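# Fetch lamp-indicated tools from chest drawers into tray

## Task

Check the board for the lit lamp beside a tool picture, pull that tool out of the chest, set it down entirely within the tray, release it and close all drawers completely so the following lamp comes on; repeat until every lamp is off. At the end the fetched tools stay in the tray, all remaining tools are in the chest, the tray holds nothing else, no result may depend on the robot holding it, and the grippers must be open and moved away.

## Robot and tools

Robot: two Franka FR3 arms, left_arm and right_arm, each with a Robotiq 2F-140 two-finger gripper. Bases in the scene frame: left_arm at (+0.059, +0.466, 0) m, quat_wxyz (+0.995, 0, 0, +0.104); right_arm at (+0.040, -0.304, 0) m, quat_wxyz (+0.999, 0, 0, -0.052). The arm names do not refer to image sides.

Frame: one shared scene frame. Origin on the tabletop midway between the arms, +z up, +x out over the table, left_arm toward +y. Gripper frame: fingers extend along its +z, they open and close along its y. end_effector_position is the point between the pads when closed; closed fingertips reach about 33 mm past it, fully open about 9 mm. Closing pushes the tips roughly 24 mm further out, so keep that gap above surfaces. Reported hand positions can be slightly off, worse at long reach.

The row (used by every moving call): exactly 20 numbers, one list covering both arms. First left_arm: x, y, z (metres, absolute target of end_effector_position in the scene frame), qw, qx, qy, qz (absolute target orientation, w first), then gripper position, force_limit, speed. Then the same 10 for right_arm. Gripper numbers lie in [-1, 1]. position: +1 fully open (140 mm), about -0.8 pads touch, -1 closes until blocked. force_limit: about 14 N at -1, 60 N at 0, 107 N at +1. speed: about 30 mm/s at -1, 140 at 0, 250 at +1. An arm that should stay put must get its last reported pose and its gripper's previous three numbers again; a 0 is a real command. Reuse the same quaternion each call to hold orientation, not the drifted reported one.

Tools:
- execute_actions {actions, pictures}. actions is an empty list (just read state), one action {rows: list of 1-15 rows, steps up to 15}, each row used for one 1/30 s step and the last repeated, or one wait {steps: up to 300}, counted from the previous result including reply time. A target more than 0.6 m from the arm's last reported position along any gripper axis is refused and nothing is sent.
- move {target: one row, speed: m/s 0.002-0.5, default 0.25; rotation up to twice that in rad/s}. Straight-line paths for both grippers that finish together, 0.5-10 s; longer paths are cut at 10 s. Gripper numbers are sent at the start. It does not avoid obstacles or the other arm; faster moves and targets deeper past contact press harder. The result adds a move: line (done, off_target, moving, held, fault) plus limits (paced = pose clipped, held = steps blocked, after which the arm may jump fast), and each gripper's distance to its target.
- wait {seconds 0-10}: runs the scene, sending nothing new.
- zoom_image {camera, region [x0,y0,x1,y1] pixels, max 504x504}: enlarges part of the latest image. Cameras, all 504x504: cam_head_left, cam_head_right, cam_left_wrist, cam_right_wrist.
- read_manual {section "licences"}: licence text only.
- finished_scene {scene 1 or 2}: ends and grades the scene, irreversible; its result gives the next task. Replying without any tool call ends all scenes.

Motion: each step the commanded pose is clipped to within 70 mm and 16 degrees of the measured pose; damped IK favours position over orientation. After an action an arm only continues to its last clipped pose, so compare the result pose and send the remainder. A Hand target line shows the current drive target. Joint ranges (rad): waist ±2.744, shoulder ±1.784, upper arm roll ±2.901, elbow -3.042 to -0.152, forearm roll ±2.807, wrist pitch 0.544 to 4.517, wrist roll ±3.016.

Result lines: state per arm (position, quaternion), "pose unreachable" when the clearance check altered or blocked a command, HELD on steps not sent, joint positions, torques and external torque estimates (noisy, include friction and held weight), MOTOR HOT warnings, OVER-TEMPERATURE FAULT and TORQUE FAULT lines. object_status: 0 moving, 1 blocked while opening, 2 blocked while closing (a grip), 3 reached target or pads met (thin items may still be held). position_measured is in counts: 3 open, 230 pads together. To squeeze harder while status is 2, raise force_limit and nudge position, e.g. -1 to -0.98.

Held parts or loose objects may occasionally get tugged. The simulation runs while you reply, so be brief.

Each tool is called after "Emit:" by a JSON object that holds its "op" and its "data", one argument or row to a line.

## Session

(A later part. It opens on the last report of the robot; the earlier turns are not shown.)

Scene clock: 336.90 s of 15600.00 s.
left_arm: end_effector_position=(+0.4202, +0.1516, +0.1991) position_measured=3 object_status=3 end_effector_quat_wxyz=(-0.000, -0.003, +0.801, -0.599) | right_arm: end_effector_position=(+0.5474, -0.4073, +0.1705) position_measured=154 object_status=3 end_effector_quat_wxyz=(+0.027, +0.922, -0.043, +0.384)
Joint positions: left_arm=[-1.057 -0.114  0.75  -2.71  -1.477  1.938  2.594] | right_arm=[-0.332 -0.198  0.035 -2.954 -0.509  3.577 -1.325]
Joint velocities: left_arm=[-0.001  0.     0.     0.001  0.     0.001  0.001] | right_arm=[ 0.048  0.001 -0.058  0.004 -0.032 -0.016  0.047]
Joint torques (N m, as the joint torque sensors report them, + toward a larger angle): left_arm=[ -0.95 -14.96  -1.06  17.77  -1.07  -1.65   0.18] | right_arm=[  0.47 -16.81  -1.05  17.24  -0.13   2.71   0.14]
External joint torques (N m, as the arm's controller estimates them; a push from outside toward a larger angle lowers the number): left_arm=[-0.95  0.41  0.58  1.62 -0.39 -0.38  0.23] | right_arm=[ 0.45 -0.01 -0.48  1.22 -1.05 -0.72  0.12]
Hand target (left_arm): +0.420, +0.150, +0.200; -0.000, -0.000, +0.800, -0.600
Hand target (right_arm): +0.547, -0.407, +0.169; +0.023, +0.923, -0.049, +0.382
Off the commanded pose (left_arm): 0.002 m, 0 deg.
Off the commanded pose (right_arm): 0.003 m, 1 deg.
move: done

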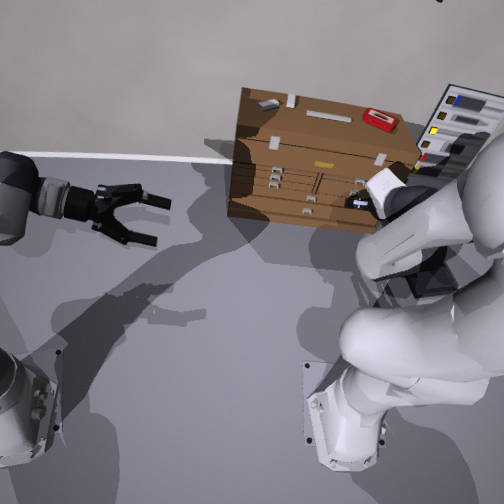

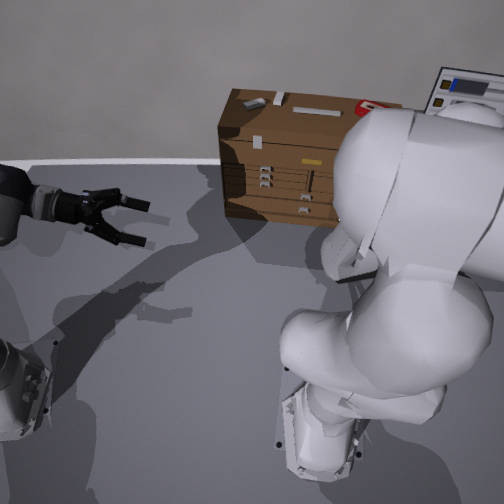

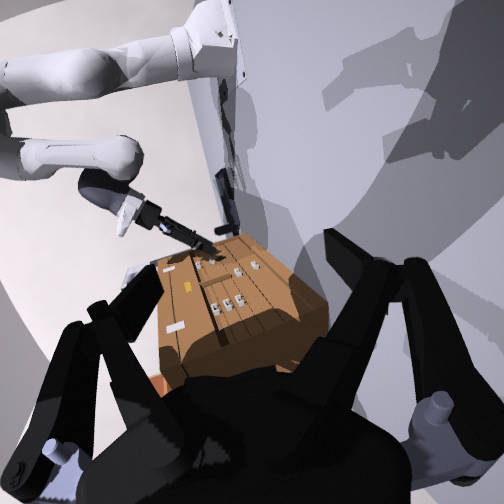

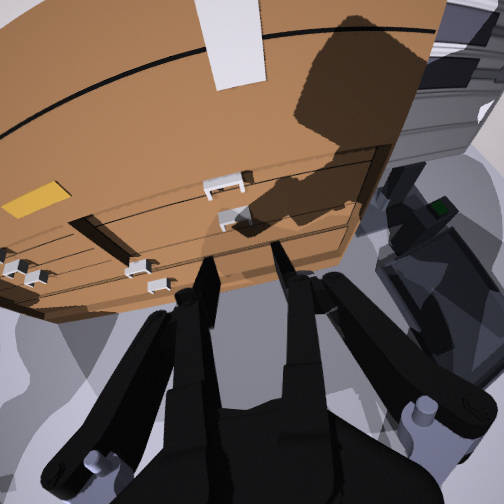

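Emit:
{"op": "move", "data": {
  "target": [0.42,0.15,0.2,0,0,0.8,-0.6,1,0,0,0.582,-0.41,0.169,0.02,0.9227,-0.0483,0.3825,-0.2,0,0],
  "speed": 0.04
}}

Emit:
{"op": "move", "data": {
  "target": [0.42,0.15,0.2,0,0,0.8,-0.6,1,0,0,0.582,-0.41,0.169,0.02,0.9227,-0.0483,0.3825,-1,0,-0.5],
  "speed": 0.04
}}

Scene clock: 348.33 s of 15600.00 s.
left_arm: end_effector_position=(+0.4202, +0.1516, +0.1991) position_measured=3 object_status=3 end_effector_quat_wxyz=(-0.000, -0.003, +0.801, -0.599) | right_arm: end_effector_position=(+0.5818, -0.4114, +0.1705) position_measured=154 object_status=3 end_effector_quat_wxyz=(+0.022, +0.922, -0.044, +0.385)
Joint positions: left_arm=[-1.057 -0.114  0.75  -2.71  -1.477  1.938  2.594] | right_arm=[-0.319 -0.106  0.045 -2.848 -0.5    3.562 -1.31 ]
Joint velocities: left_arm=[ 0.001 -0.001 -0.001  0.     0.001  0.     0.001] | right_arm=[ 0.002  0.004  0.002  0.007  0.001 -0.006  0.001]
Joint torques (N m, as the joint torque sensors report them, + toward a larger angle): left_arm=[ -1.34 -15.43  -1.65  17.69  -1.16  -1.66   0.22] | right_arm=[  0.42 -19.33   1.06  17.88   1.5    2.77   0.24]
External joint torques (N m, as the arm's controller estimates them; a push from outside toward a larger angle lowers the number): left_arm=[-1.34 -0.02 -0.01  1.58 -0.48 -0.38  0.27] | right_arm=[ 0.39  1.14  1.4   1.42  0.57 -0.69  0.22]
Hand target (left_arm): +0.420, +0.150, +0.200; -0.000, -0.000, +0.800, -0.600
Hand target (right_arm): +0.582, -0.411, +0.169; +0.021, +0.923, -0.048, +0.382
Off the commanded pose (left_arm): 0.002 m, 0 deg.
Off the commanded pose (right_arm): 0.002 m, 1 deg.
After step 90, 7.30 s passed at rest.
move: done

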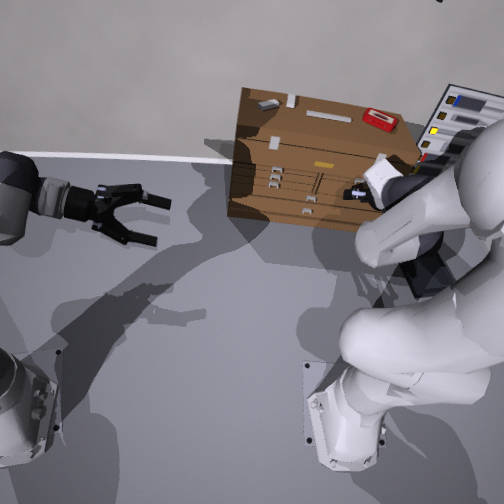

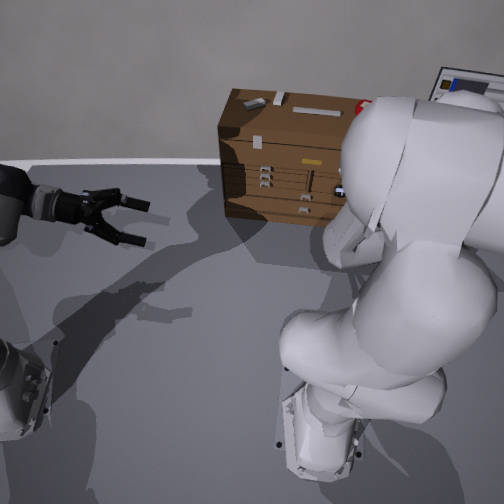

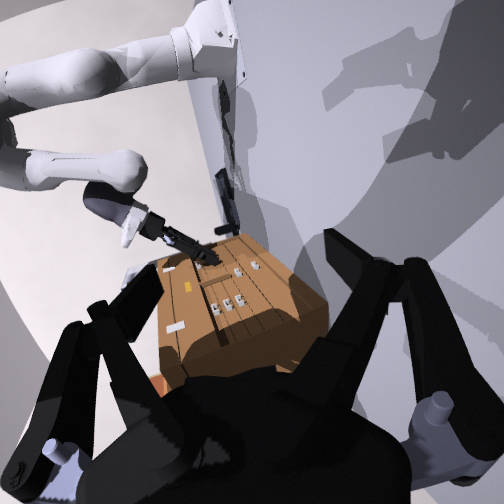

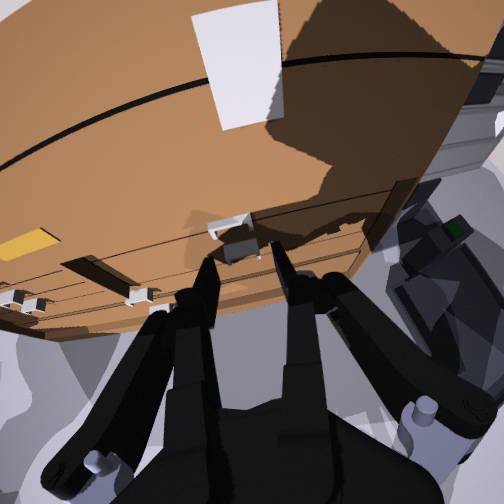

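Scene clock: 349.03 s of 15600.00 s.
left_arm: end_effector_position=(+0.4202, +0.1516, +0.1991) position_measured=3 object_status=3 end_effector_quat_wxyz=(-0.000, -0.003, +0.801, -0.599) | right_arm: end_effector_position=(+0.5819, -0.4118, +0.1706) position_measured=193 object_status=2 end_effector_quat_wxyz=(+0.022, +0.922, -0.045, +0.385)
Joint positions: left_arm=[-1.057 -0.114  0.75  -2.71  -1.477  1.938  2.594] | right_arm=[-0.318 -0.106  0.045 -2.848 -0.498  3.561 -1.31 ]
Joint velocities: left_arm=[ 0.     0.001 -0.    -0.001 -0.002  0.001 -0.   ] | right_arm=[ 0.001 -0.    -0.001  0.002  0.001  0.001 -0.002]
Joint torques (N m, as the joint torque sensors report them, + toward a larger angle): left_arm=[ -1.16 -15.85  -2.11  17.8   -1.07  -1.63   0.15] | right_arm=[  1.84 -19.61   1.68  17.68   1.43   2.62   0.34]
External joint torques (N m, as the arm's controller estimates them; a push from outside toward a larger angle lowers the number): left_arm=[-1.16 -0.53 -0.47  1.76 -0.39 -0.36  0.2 ] | right_arm=[ 1.84  0.84  2.04  1.2   0.5  -0.85  0.32]
Hand target (left_arm): +0.420, +0.150, +0.200; -0.000, -0.000, +0.800, -0.600
Hand target (right_arm): +0.582, -0.410, +0.169; +0.020, +0.922, -0.048, +0.382
Off the commanded pose (left_arm): 0.002 m, 0 deg.
Off the commanded pose (right_arm): 0.002 m, 1 deg.
move: done

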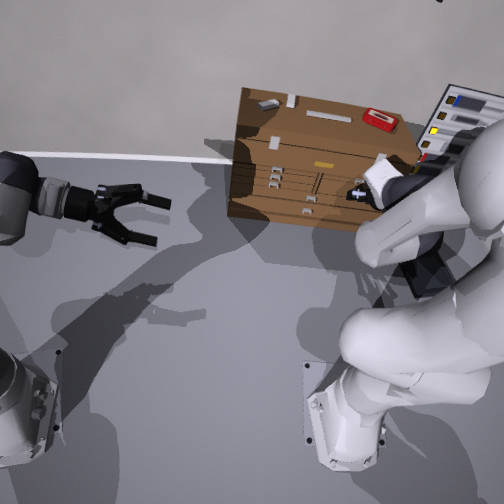

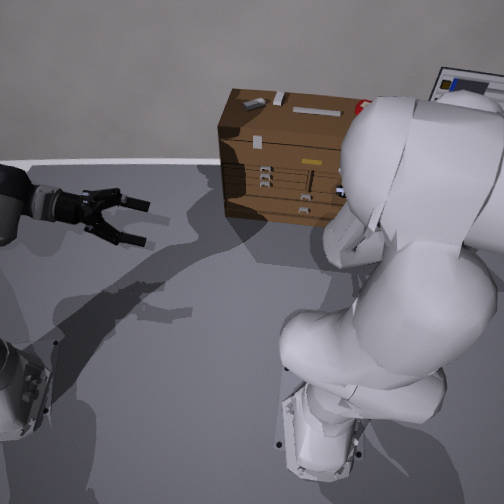

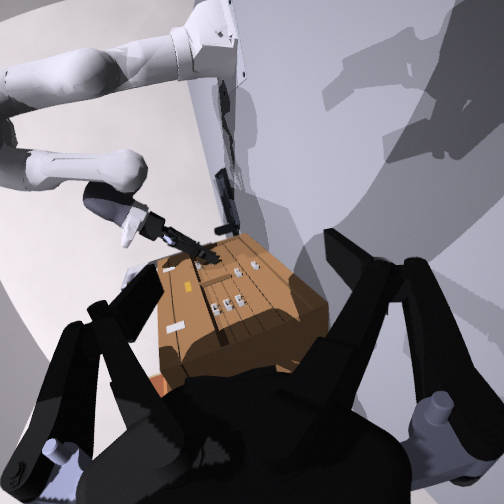

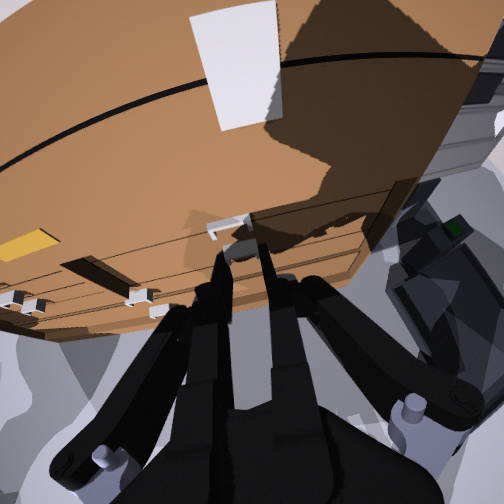

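Emit:
{"op": "move", "data": {
  "target": [0.42,0.15,0.2,0,0,0.8,-0.6,1,0,0,0.528,-0.406,0.169,0.02,0.9227,-0.0483,0.3825,-1,0,-0.5],
  "speed": 0.05
}}

Scene clock: 365.17 s of 15600.00 s.
left_arm: end_effector_position=(+0.4202, +0.1516, +0.1991) position_measured=3 object_status=3 end_effector_quat_wxyz=(-0.000, -0.003, +0.801, -0.599) | right_arm: end_effector_position=(+0.5300, -0.4054, +0.1707) position_measured=193 object_status=2 end_effector_quat_wxyz=(+0.022, +0.922, -0.045, +0.384)
Joint positions: left_arm=[-1.057 -0.114  0.75  -2.71  -1.477  1.938  2.594] | right_arm=[-0.307 -0.244 -0.031 -3.    -0.572  3.579 -1.298]
Joint velocities: left_arm=[-0.001 -0.001  0.     0.    -0.    -0.     0.001] | right_arm=[ 0.018 -0.003 -0.022 -0.006 -0.005 -0.001  0.   ]
Joint torques (N m, as the joint torque sensors report them, + toward a larger angle): left_arm=[ -1.33 -15.58  -1.37  18.12  -1.11  -1.57   0.12] | right_arm=[  1.22 -16.94  -1.35  14.44   0.     3.05   0.34]
External joint torques (N m, as the arm's controller estimates them; a push from outside toward a larger angle lowers the number): left_arm=[-1.32 -0.19  0.27  1.99 -0.43 -0.29  0.17] | right_arm=[ 1.16 -1.71 -0.92 -1.53 -0.92 -0.39  0.32]
Hand target (left_arm): +0.420, +0.150, +0.200; -0.000, -0.000, +0.800, -0.600
Hand target (right_arm): +0.528, -0.405, +0.169; +0.019, +0.922, -0.048, +0.383
Off the commanded pose (left_arm): 0.002 m, 0 deg.
Off the commanded pose (right_arm): 0.003 m, 1 deg.
After step 90, 11.73 s passed at rest.
move: done

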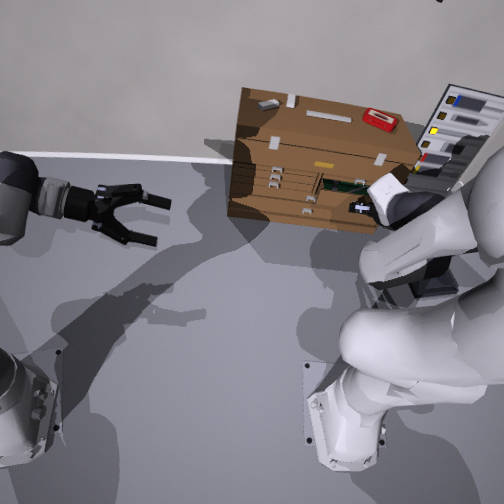

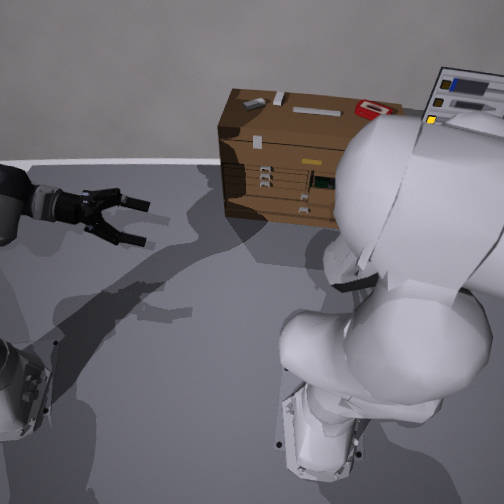

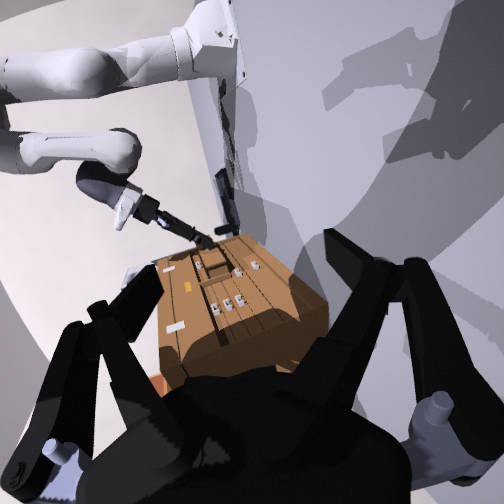

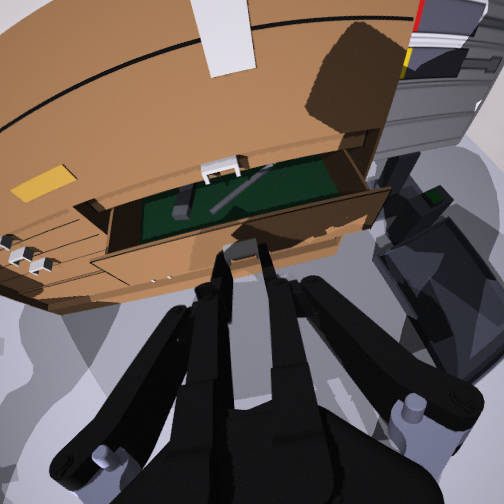

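Emit:
{"op": "move", "data": {
  "target": [0.42,0.15,0.2,0,0,0.8,-0.6,1,0,0,0.534,-0.406,0.17,0.0135,0.9646,-0.0505,0.2584,-0.2,0,0],
  "speed": 0.06
}}

Emit:
{"op": "move", "data": {
  "target": [0.42,0.15,0.2,0,0,0.8,-0.6,1,0,0,0.534,-0.406,0.17,0.0135,0.9646,-0.0505,0.2584,-1,0,-0.5],
  "speed": 0.06
}}

Scene clock: 376.87 s of 15600.00 s.
left_arm: end_effector_position=(+0.4202, +0.1516, +0.1991) position_measured=3 object_status=3 end_effector_quat_wxyz=(-0.000, -0.003, +0.801, -0.599) | right_arm: end_effector_position=(+0.5336, -0.4078, +0.1704) position_measured=154 object_status=3 end_effector_quat_wxyz=(+0.013, +0.964, -0.054, +0.261)
Joint positions: left_arm=[-1.057 -0.114  0.75  -2.71  -1.477  1.938  2.594] | right_arm=[ 0.417 -0.4   -0.68  -2.802 -0.634  2.967 -1.253]
Joint velocities: left_arm=[ 0.     0.001 -0.    -0.001 -0.001  0.     0.   ] | right_arm=[ 0.008 -0.001 -0.009  0.001  0.001 -0.015 -0.003]
Joint torques (N m, as the joint torque sensors report them, + toward a larger angle): left_arm=[ -1.05 -16.08  -1.58  17.83  -1.09  -1.62   0.14] | right_arm=[  0.03 -13.1    4.95  19.9    0.5    2.64  -0.45]
External joint torques (N m, as the arm's controller estimates them; a push from outside toward a larger angle lowers the number): left_arm=[-1.   -0.79  0.1   1.77 -0.41 -0.34  0.19] | right_arm=[ 0.03 -1.49  0.1   0.39 -0.35 -0.69 -0.46]
Hand target (left_arm): +0.420, +0.150, +0.200; -0.000, -0.000, +0.800, -0.600
Hand target (right_arm): +0.533, -0.408, +0.170; +0.014, +0.965, -0.050, +0.259
Off the commanded pose (left_arm): 0.002 m, 0 deg.
Off the commanded pose (right_arm): 0.002 m, 0 deg.
After step 90, 5.93 s passed at rest.
move: done

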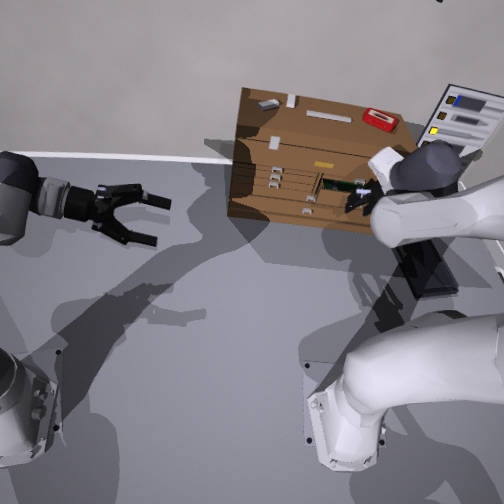

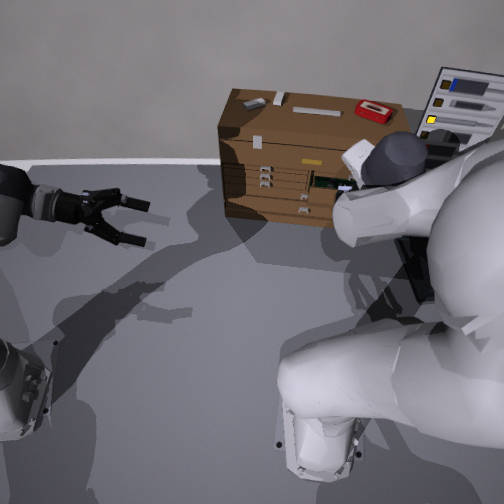

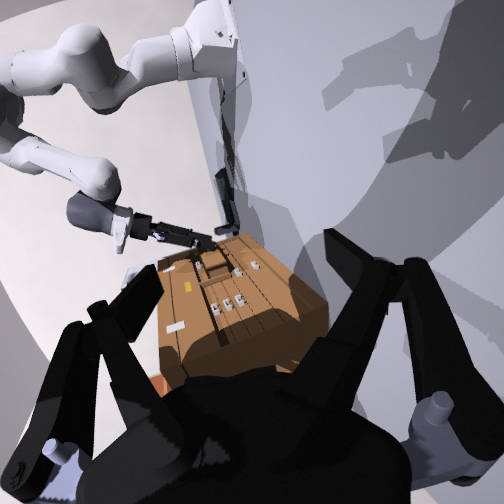

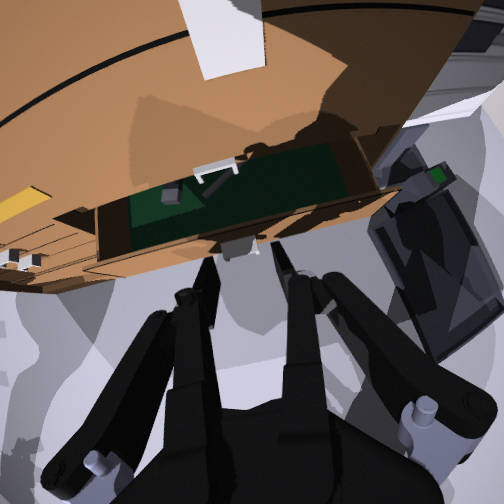

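Scene clock: 377.57 s of 15600.00 s.
left_arm: end_effector_position=(+0.4202, +0.1516, +0.1991) position_measured=3 object_status=3 end_effector_quat_wxyz=(-0.000, -0.003, +0.801, -0.599) | right_arm: end_effector_position=(+0.5339, -0.4080, +0.1706) position_measured=194 object_status=2 end_effector_quat_wxyz=(+0.013, +0.964, -0.053, +0.260)
Joint positions: left_arm=[-1.057 -0.114  0.75  -2.71  -1.477  1.938  2.594] | right_arm=[ 0.419 -0.4   -0.68  -2.799 -0.634  2.963 -1.253]
Joint velocities: left_arm=[ 0.    -0.    -0.     0.    -0.     0.001 -0.001] | right_arm=[ 0.001 -0.    -0.001  0.001  0.    -0.002 -0.   ]
Joint torques (N m, as the joint torque sensors report them, + toward a larger angle): left_arm=[ -1.25 -15.48  -1.21  17.66  -1.08  -1.62   0.15] | right_arm=[  2.12 -11.36   6.56  20.47   0.85   2.89  -0.25]
External joint torques (N m, as the arm's controller estimates them; a push from outside toward a larger angle lowers the number): left_arm=[-1.2  -0.09  0.47  1.5  -0.4  -0.34  0.2 ] | right_arm=[ 2.17  0.37  1.76  0.84 -0.02 -0.46 -0.26]
Hand target (left_arm): +0.420, +0.150, +0.200; -0.000, -0.000, +0.800, -0.600
Hand target (right_arm): +0.534, -0.406, +0.170; +0.014, +0.965, -0.051, +0.258
Off the commanded pose (left_arm): 0.002 m, 0 deg.
Off the commanded pose (right_arm): 0.002 m, 0 deg.
move: done

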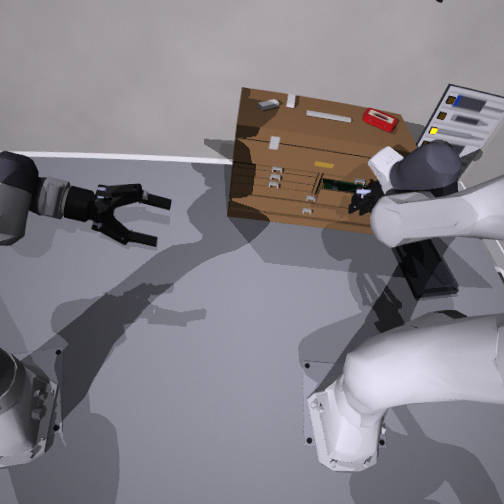

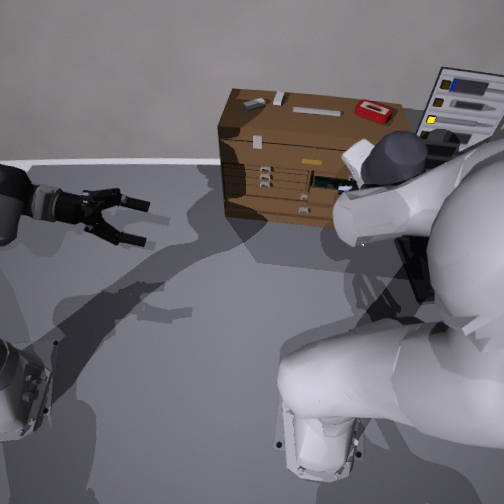

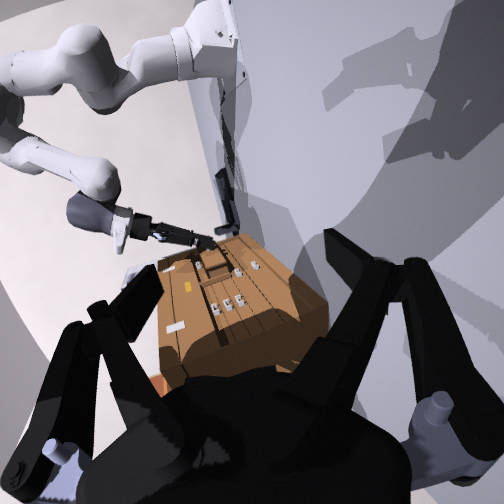

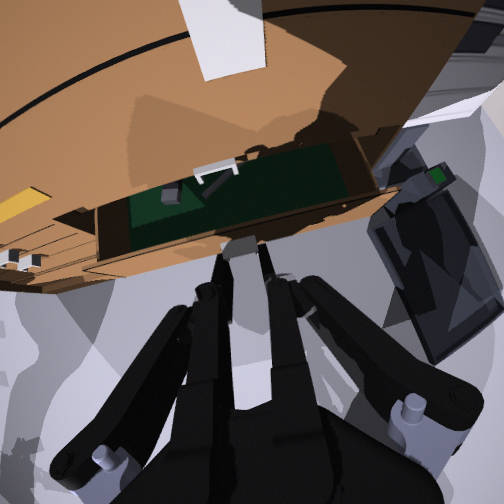

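Emit:
{"op": "move", "data": {
  "target": [0.42,0.15,0.2,0,0,0.8,-0.6,1,0,0,0.475,-0.402,0.17,0.0135,0.9646,-0.0505,0.2584,-1,0,-0.5],
  "speed": 0.05
}}

Scene clock: 383.37 s of 15600.00 s.
left_arm: end_effector_position=(+0.4202, +0.1516, +0.1991) position_measured=3 object_status=3 end_effector_quat_wxyz=(-0.000, -0.003, +0.801, -0.599) | right_arm: end_effector_position=(+0.4767, -0.4008, +0.1708) position_measured=194 object_status=2 end_effector_quat_wxyz=(+0.011, +0.964, -0.055, +0.260)
Joint positions: left_arm=[-1.057 -0.114  0.75  -2.71  -1.477  1.938  2.594] | right_arm=[ 0.255 -0.607 -0.593 -2.963 -0.701  2.9   -1.252]
Joint velocities: left_arm=[ 0.     0.    -0.002  0.     0.    -0.     0.002] | right_arm=[-0.001 -0.006  0.002 -0.002 -0.002 -0.01   0.002]
Joint torques (N m, as the joint torque sensors report them, + toward a larger angle): left_arm=[ -0.81 -15.8   -1.55  18.04  -1.13  -1.61   0.14] | right_arm=[-1.16 -8.57  6.94 19.47 -0.16  2.75 -0.41]
External joint torques (N m, as the arm's controller estimates them; a push from outside toward a larger angle lowers the number): left_arm=[-0.8  -0.41  0.09  1.9  -0.45 -0.34  0.19] | right_arm=[-1.17 -1.72  1.95 -0.15 -1.02 -0.6  -0.42]
Hand target (left_arm): +0.420, +0.150, +0.200; -0.000, -0.000, +0.800, -0.600
Hand target (right_arm): +0.475, -0.400, +0.170; +0.013, +0.965, -0.050, +0.259
Off the commanded pose (left_arm): 0.002 m, 0 deg.
Off the commanded pose (right_arm): 0.002 m, 1 deg.
After step 90, 1.27 s passed at rest.
move: done

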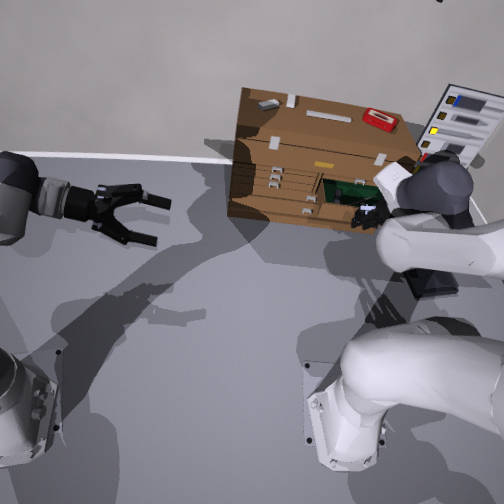

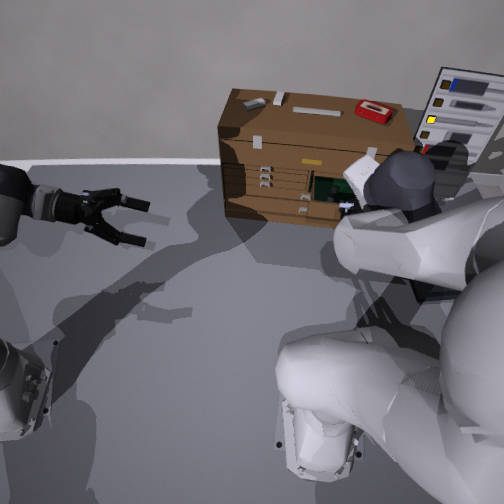

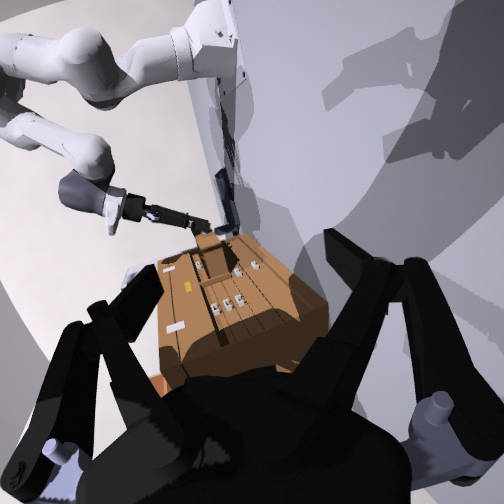

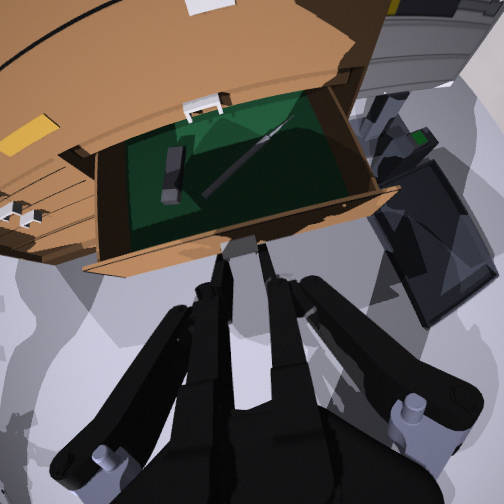

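Emit:
{"op": "move", "data": {
  "target": [0.42,0.15,0.2,0,0,0.8,-0.6,1,0,0,0.46,-0.40,0.17,0.0135,0.9646,-0.0505,0.2584,-1,0,-0.5],
  "speed": 0.04
}}

Emit:
{"op": "move", "data": {
  "target": [0.42,0.15,0.2,0,0,0.8,-0.6,1,0,0,0.46,-0.40,0.17,0.0135,0.9646,-0.0505,0.2584,-0.3,0,0],
  "speed": 0.04
}}

Emit:
{"op": "move", "data": {
  "target": [0.42,0.15,0.2,0,0,0.8,-0.6,1,0,0,0.455,-0.40,0.24,0.0068,0.99,-0.0519,0.1303,-0.3,0,0],
  "speed": 0.1
}}

Emit:
{"op": "move", "data": {
  "target": [0.42,0.15,0.2,0,0,0.8,-0.6,1,0,0,0.515,-0.405,0.24,0.0552,0.8985,-0.419,0.1183,-0.4,0,0],
  "speed": 0.2
}}

Scene clock: 404.03 s of 15600.00 s.
left_arm: end_effector_position=(+0.4202, +0.1516, +0.1991) position_measured=3 object_status=3 end_effector_quat_wxyz=(-0.000, -0.003, +0.801, -0.599) | right_arm: end_effector_position=(+0.4616, -0.3990, +0.1708) position_measured=194 object_status=2 end_effector_quat_wxyz=(+0.011, +0.964, -0.055, +0.260)
Joint positions: left_arm=[-1.057 -0.114  0.75  -2.71  -1.477  1.938  2.594] | right_arm=[ 0.224 -0.673 -0.587 -3.005 -0.717  2.871 -1.257]
Joint velocities: left_arm=[ 0.001 -0.     0.001  0.     0.001  0.     0.001] | right_arm=[-0.001 -0.008  0.001 -0.002 -0.006 -0.009 -0.003]
Joint torques (N m, as the joint torque sensors report them, + toward a larger angle): left_arm=[ -0.84 -15.57  -1.28  17.55  -1.07  -1.63   0.14] | right_arm=[-1.26 -6.94  6.52 18.77 -0.04  2.51 -0.47]
External joint torques (N m, as the arm's controller estimates them; a push from outside toward a larger angle lowers the number): left_arm=[-0.88 -0.23  0.3   1.46 -0.39 -0.37  0.19] | right_arm=[-1.25 -1.74  1.48 -0.96 -0.91 -0.84 -0.48]
Hand target (left_arm): +0.420, +0.150, +0.200; -0.000, -0.000, +0.800, -0.600
Hand target (right_arm): +0.460, -0.400, +0.170; +0.013, +0.965, -0.051, +0.258
Off the commanded pose (left_arm): 0.002 m, 0 deg.
Off the commanded pose (right_arm): 0.002 m, 1 deg.
After step 90, 16.90 s passed at rest.
move: done

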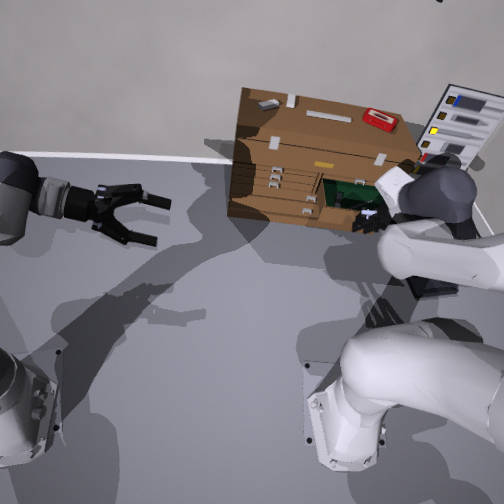

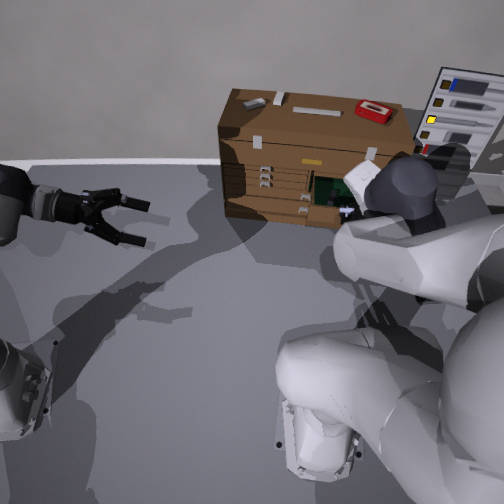

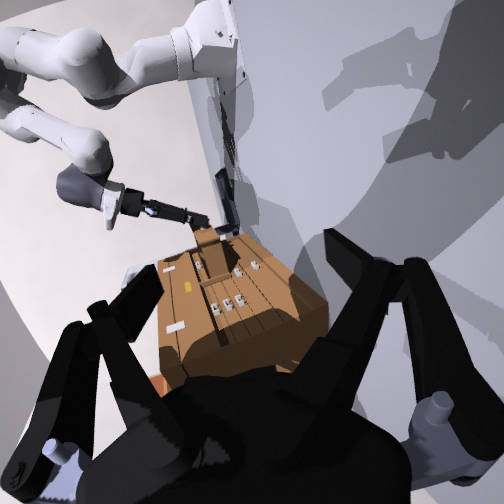

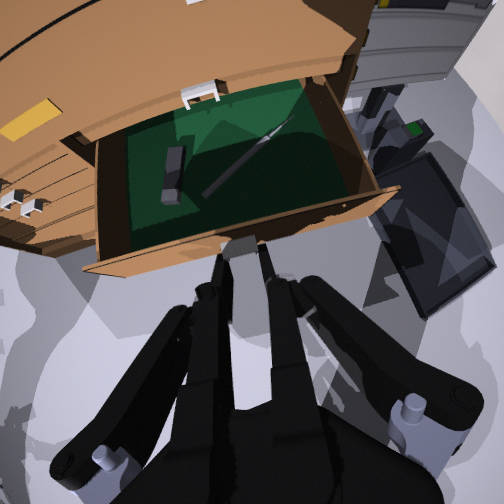

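Scene clock: 404.73 s of 15600.00 s.
left_arm: end_effector_position=(+0.4202, +0.1516, +0.1991) position_measured=3 object_status=3 end_effector_quat_wxyz=(-0.000, -0.003, +0.801, -0.599) | right_arm: end_effector_position=(+0.4613, -0.3992, +0.1709) position_measured=167 object_status=3 end_effector_quat_wxyz=(+0.011, +0.964, -0.055, +0.260)
Joint positions: left_arm=[-1.057 -0.114  0.75  -2.71  -1.477  1.938  2.594] | right_arm=[ 0.223 -0.675 -0.587 -3.006 -0.719  2.869 -1.257]
Joint velocities: left_arm=[-0.    -0.001  0.001  0.    -0.001  0.    -0.001] | right_arm=[ 0.001 -0.001 -0.    -0.    -0.002 -0.003  0.   ]
Joint torques (N m, as the joint torque sensors report them, + toward a larger angle): left_arm=[ -1.11 -15.42  -1.21  17.89  -1.    -1.67   0.12] | right_arm=[-1.37 -7.26  5.46 19.02 -0.02  2.57 -0.48]
External joint torques (N m, as the arm's controller estimates them; a push from outside toward a larger angle lowers the number): left_arm=[-1.11 -0.03  0.42  1.71 -0.31 -0.4   0.17] | right_arm=[-1.37 -2.04  0.41 -0.65 -0.89 -0.79 -0.49]
Hand target (left_arm): +0.420, +0.150, +0.200; -0.000, -0.000, +0.800, -0.600
Hand target (right_arm): +0.460, -0.400, +0.170; +0.014, +0.965, -0.051, +0.258
Off the commanded pose (left_arm): 0.002 m, 0 deg.
Off the commanded pose (right_arm): 0.002 m, 1 deg.
move: done

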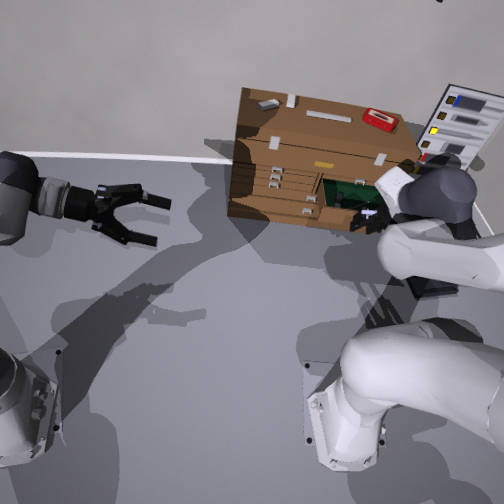

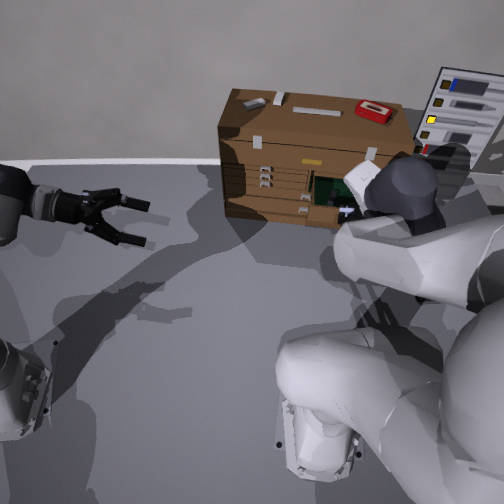

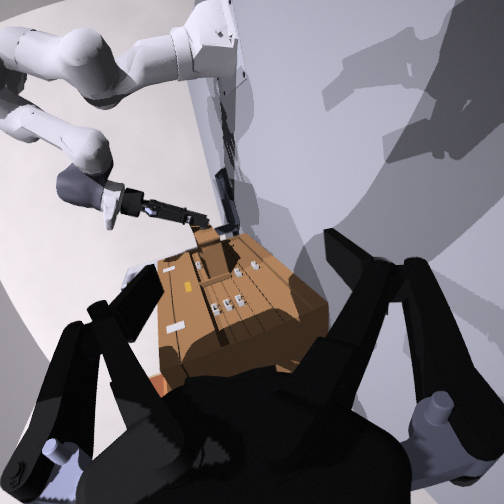

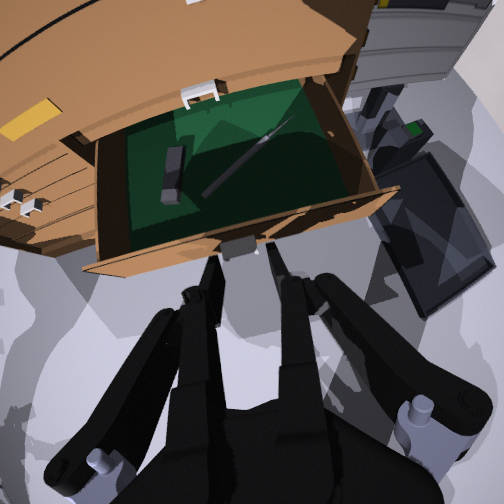

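Scene clock: 406.73 s of 15600.00 s.
left_arm: end_effector_position=(+0.4202, +0.1516, +0.1991) position_measured=3 object_status=3 end_effector_quat_wxyz=(-0.000, -0.003, +0.801, -0.599) | right_arm: end_effector_position=(+0.4557, -0.4024, +0.2412) position_measured=167 object_status=3 end_effector_quat_wxyz=(+0.006, +0.990, -0.056, +0.133)
Joint positions: left_arm=[-1.057 -0.114  0.75  -2.71  -1.477  1.938  2.594] | right_arm=[ 0.453 -0.733 -0.573 -2.674 -0.47   2.255 -1.349]
Joint velocities: left_arm=[ 0.     0.001 -0.     0.001  0.     0.     0.001] | right_arm=[ 0.005 -0.    -0.003  0.    -0.001 -0.012 -0.   ]
Joint torques (N m, as the joint torque sensors report them, + toward a larger angle): left_arm=[ -1.61 -15.77  -1.23  17.96  -1.08  -1.62   0.16] | right_arm=[ 0.19 -5.55  7.81 24.08  0.82  2.31 -0.59]
External joint torques (N m, as the arm's controller estimates them; a push from outside toward a larger angle lowers the number): left_arm=[-1.6  -0.41  0.41  1.79 -0.39 -0.35  0.21] | right_arm=[ 0.16 -0.45 -0.35  1.37  0.05 -0.76 -0.6 ]
Hand target (left_arm): +0.420, +0.150, +0.200; -0.000, -0.000, +0.800, -0.600
Hand target (right_arm): +0.455, -0.402, +0.240; +0.006, +0.990, -0.052, +0.130
Off the commanded pose (left_arm): 0.002 m, 0 deg.
Off the commanded pose (right_arm): 0.003 m, 1 deg.
move: done

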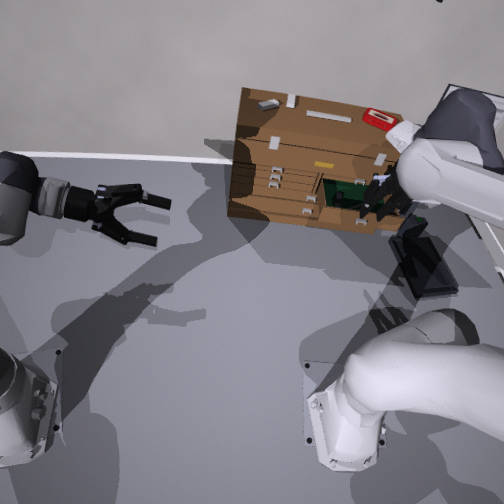

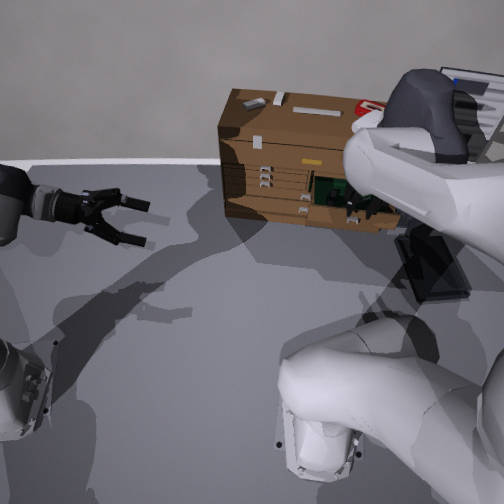

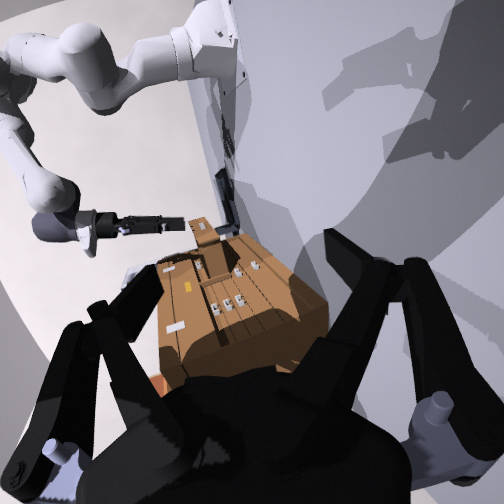

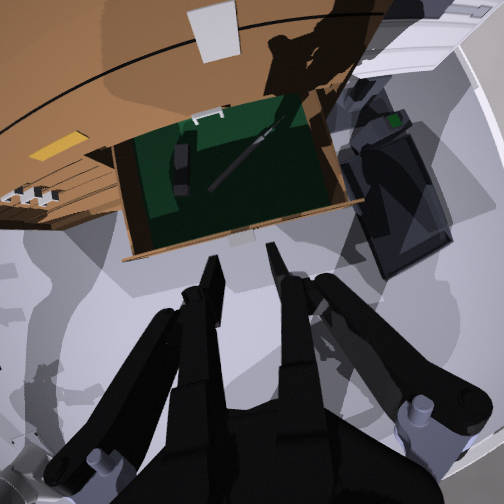

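Scene clock: 409.50 s of 15600.00 s.
left_arm: end_effector_position=(+0.4202, +0.1516, +0.1991) position_measured=3 object_status=3 end_effector_quat_wxyz=(-0.000, -0.003, +0.801, -0.599) | right_arm: end_effector_position=(+0.5155, -0.4074, +0.2426) position_measured=179 object_status=3 end_effector_quat_wxyz=(+0.056, +0.902, -0.412, +0.119)
Joint positions: left_arm=[-1.057 -0.114  0.75  -2.71  -1.477  1.938  2.594] | right_arm=[ 0.133 -0.368 -0.146 -2.46  -0.305  2.268 -0.651]
Joint velocities: left_arm=[ 0.    -0.001  0.    -0.002  0.    -0.     0.   ] | right_arm=[-0.006  0.001  0.005 -0.     0.001  0.     0.026]
Joint torques (N m, as the joint torque sensors report them, + toward a larger angle): left_arm=[ -0.77 -15.51  -1.46  17.62  -1.04  -1.61   0.11] | right_arm=[ -1.5  -17.25   2.17  25.15   1.33   2.21   0.2 ]
External joint torques (N m, as the arm's controller estimates them; a push from outside toward a larger angle lowers the number): left_arm=[-0.76 -0.15  0.18  1.56 -0.36 -0.34  0.16] | right_arm=[-1.49  1.41  1.06  1.22  0.68 -0.59  0.19]
Hand target (left_arm): +0.420, +0.150, +0.200; -0.000, -0.000, +0.800, -0.600
Hand target (right_arm): +0.514, -0.407, +0.242; +0.055, +0.898, -0.420, +0.117
Off the commanded pose (left_arm): 0.002 m, 0 deg.
Off the commanded pose (right_arm): 0.004 m, 1 deg.
move: off_target (right_arm)

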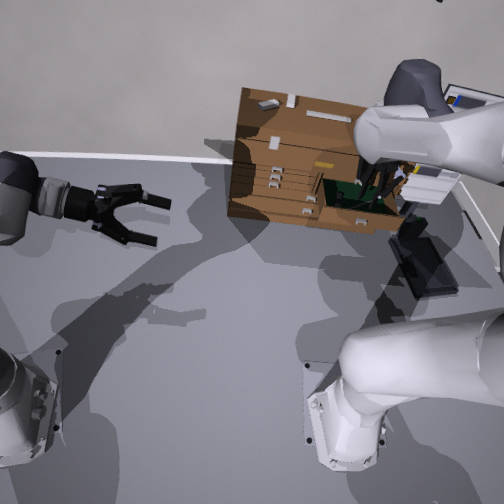

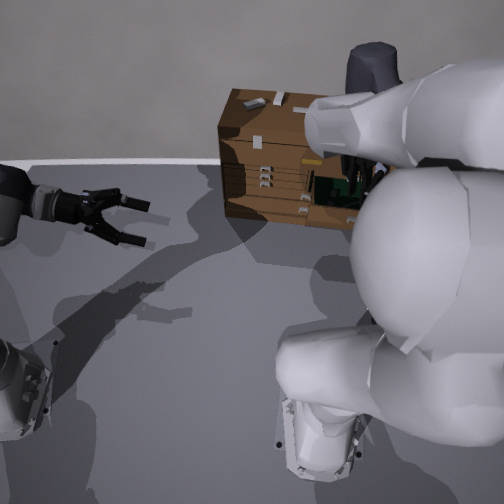

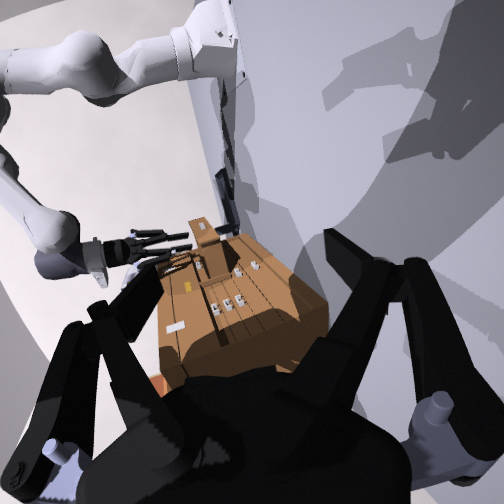

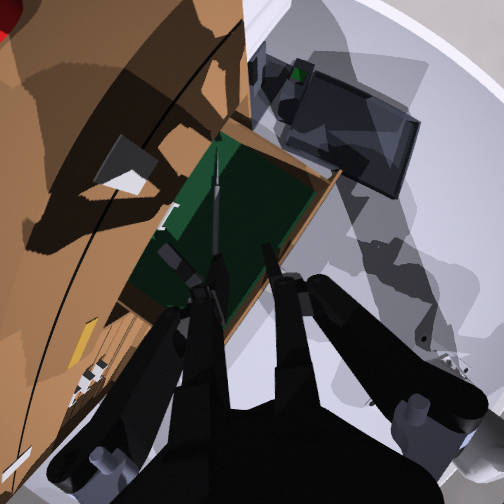

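Emit:
{"op": "move", "data": {
  "target": [0.42,0.15,0.2,0,0,0.8,-0.6,1,0,0,0.532,-0.392,0.21,0.0652,0.8586,-0.4957,0.113,-0.45,0,0],
  "speed": 0.06
}}

Scene clock: 426.20 s of 15600.00 s.
left_arm: end_effector_position=(+0.4202, +0.1516, +0.1991) position_measured=3 object_status=3 end_effector_quat_wxyz=(-0.000, -0.003, +0.801, -0.599) | right_arm: end_effector_position=(+0.5306, -0.3923, +0.2101) position_measured=186 object_status=3 end_effector_quat_wxyz=(+0.067, +0.862, -0.489, +0.111)
Joint positions: left_arm=[-1.057 -0.114  0.75  -2.71  -1.477  1.938  2.594] | right_arm=[ 0.076 -0.25  -0.046 -2.425 -0.305  2.297 -0.424]
Joint velocities: left_arm=[ 0.001 -0.001  0.    -0.001  0.001  0.     0.001] | right_arm=[-0.003  0.001  0.005 -0.001  0.     0.002  0.03 ]
Joint torques (N m, as the joint torque sensors report them, + toward a larger angle): left_arm=[ -1.38 -15.45  -1.6   17.35  -1.11  -1.64   0.1 ] | right_arm=[ -2.08 -21.53   2.09  24.21   0.11   3.18   0.16]
External joint torques (N m, as the arm's controller estimates them; a push from outside toward a larger angle lowers the number): left_arm=[-1.39 -0.06  0.02  1.23 -0.43 -0.37  0.15] | right_arm=[-2.12  0.82  1.94  0.86 -0.51  0.51  0.15]
Hand target (left_arm): +0.420, +0.150, +0.200; -0.000, -0.000, +0.800, -0.600
Hand target (right_arm): +0.532, -0.393, +0.210; +0.065, +0.859, -0.496, +0.113
Off the commanded pose (left_arm): 0.002 m, 0 deg.
Off the commanded pose (right_arm): 0.001 m, 1 deg.
After step 90, 11.63 s passed at rest.
move: done

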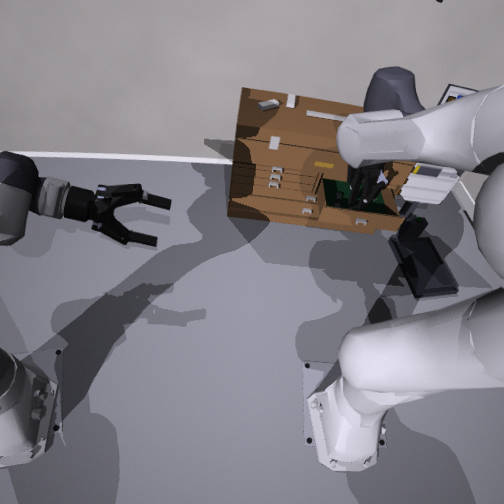

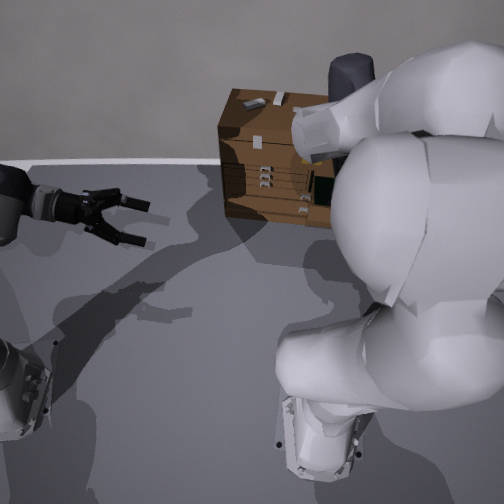

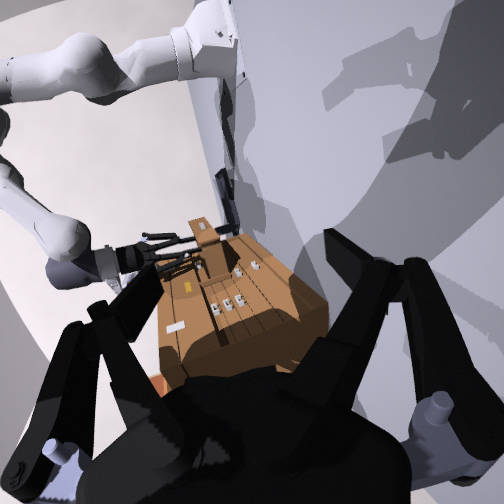

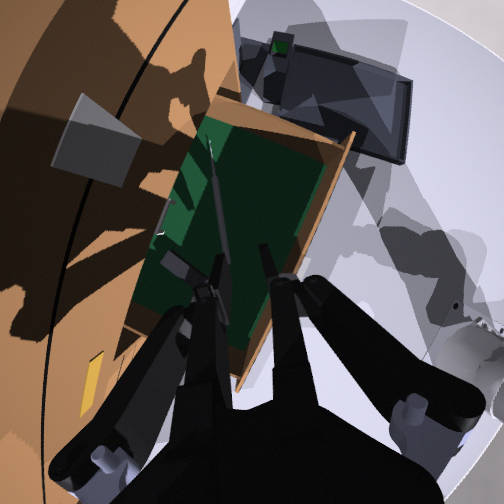

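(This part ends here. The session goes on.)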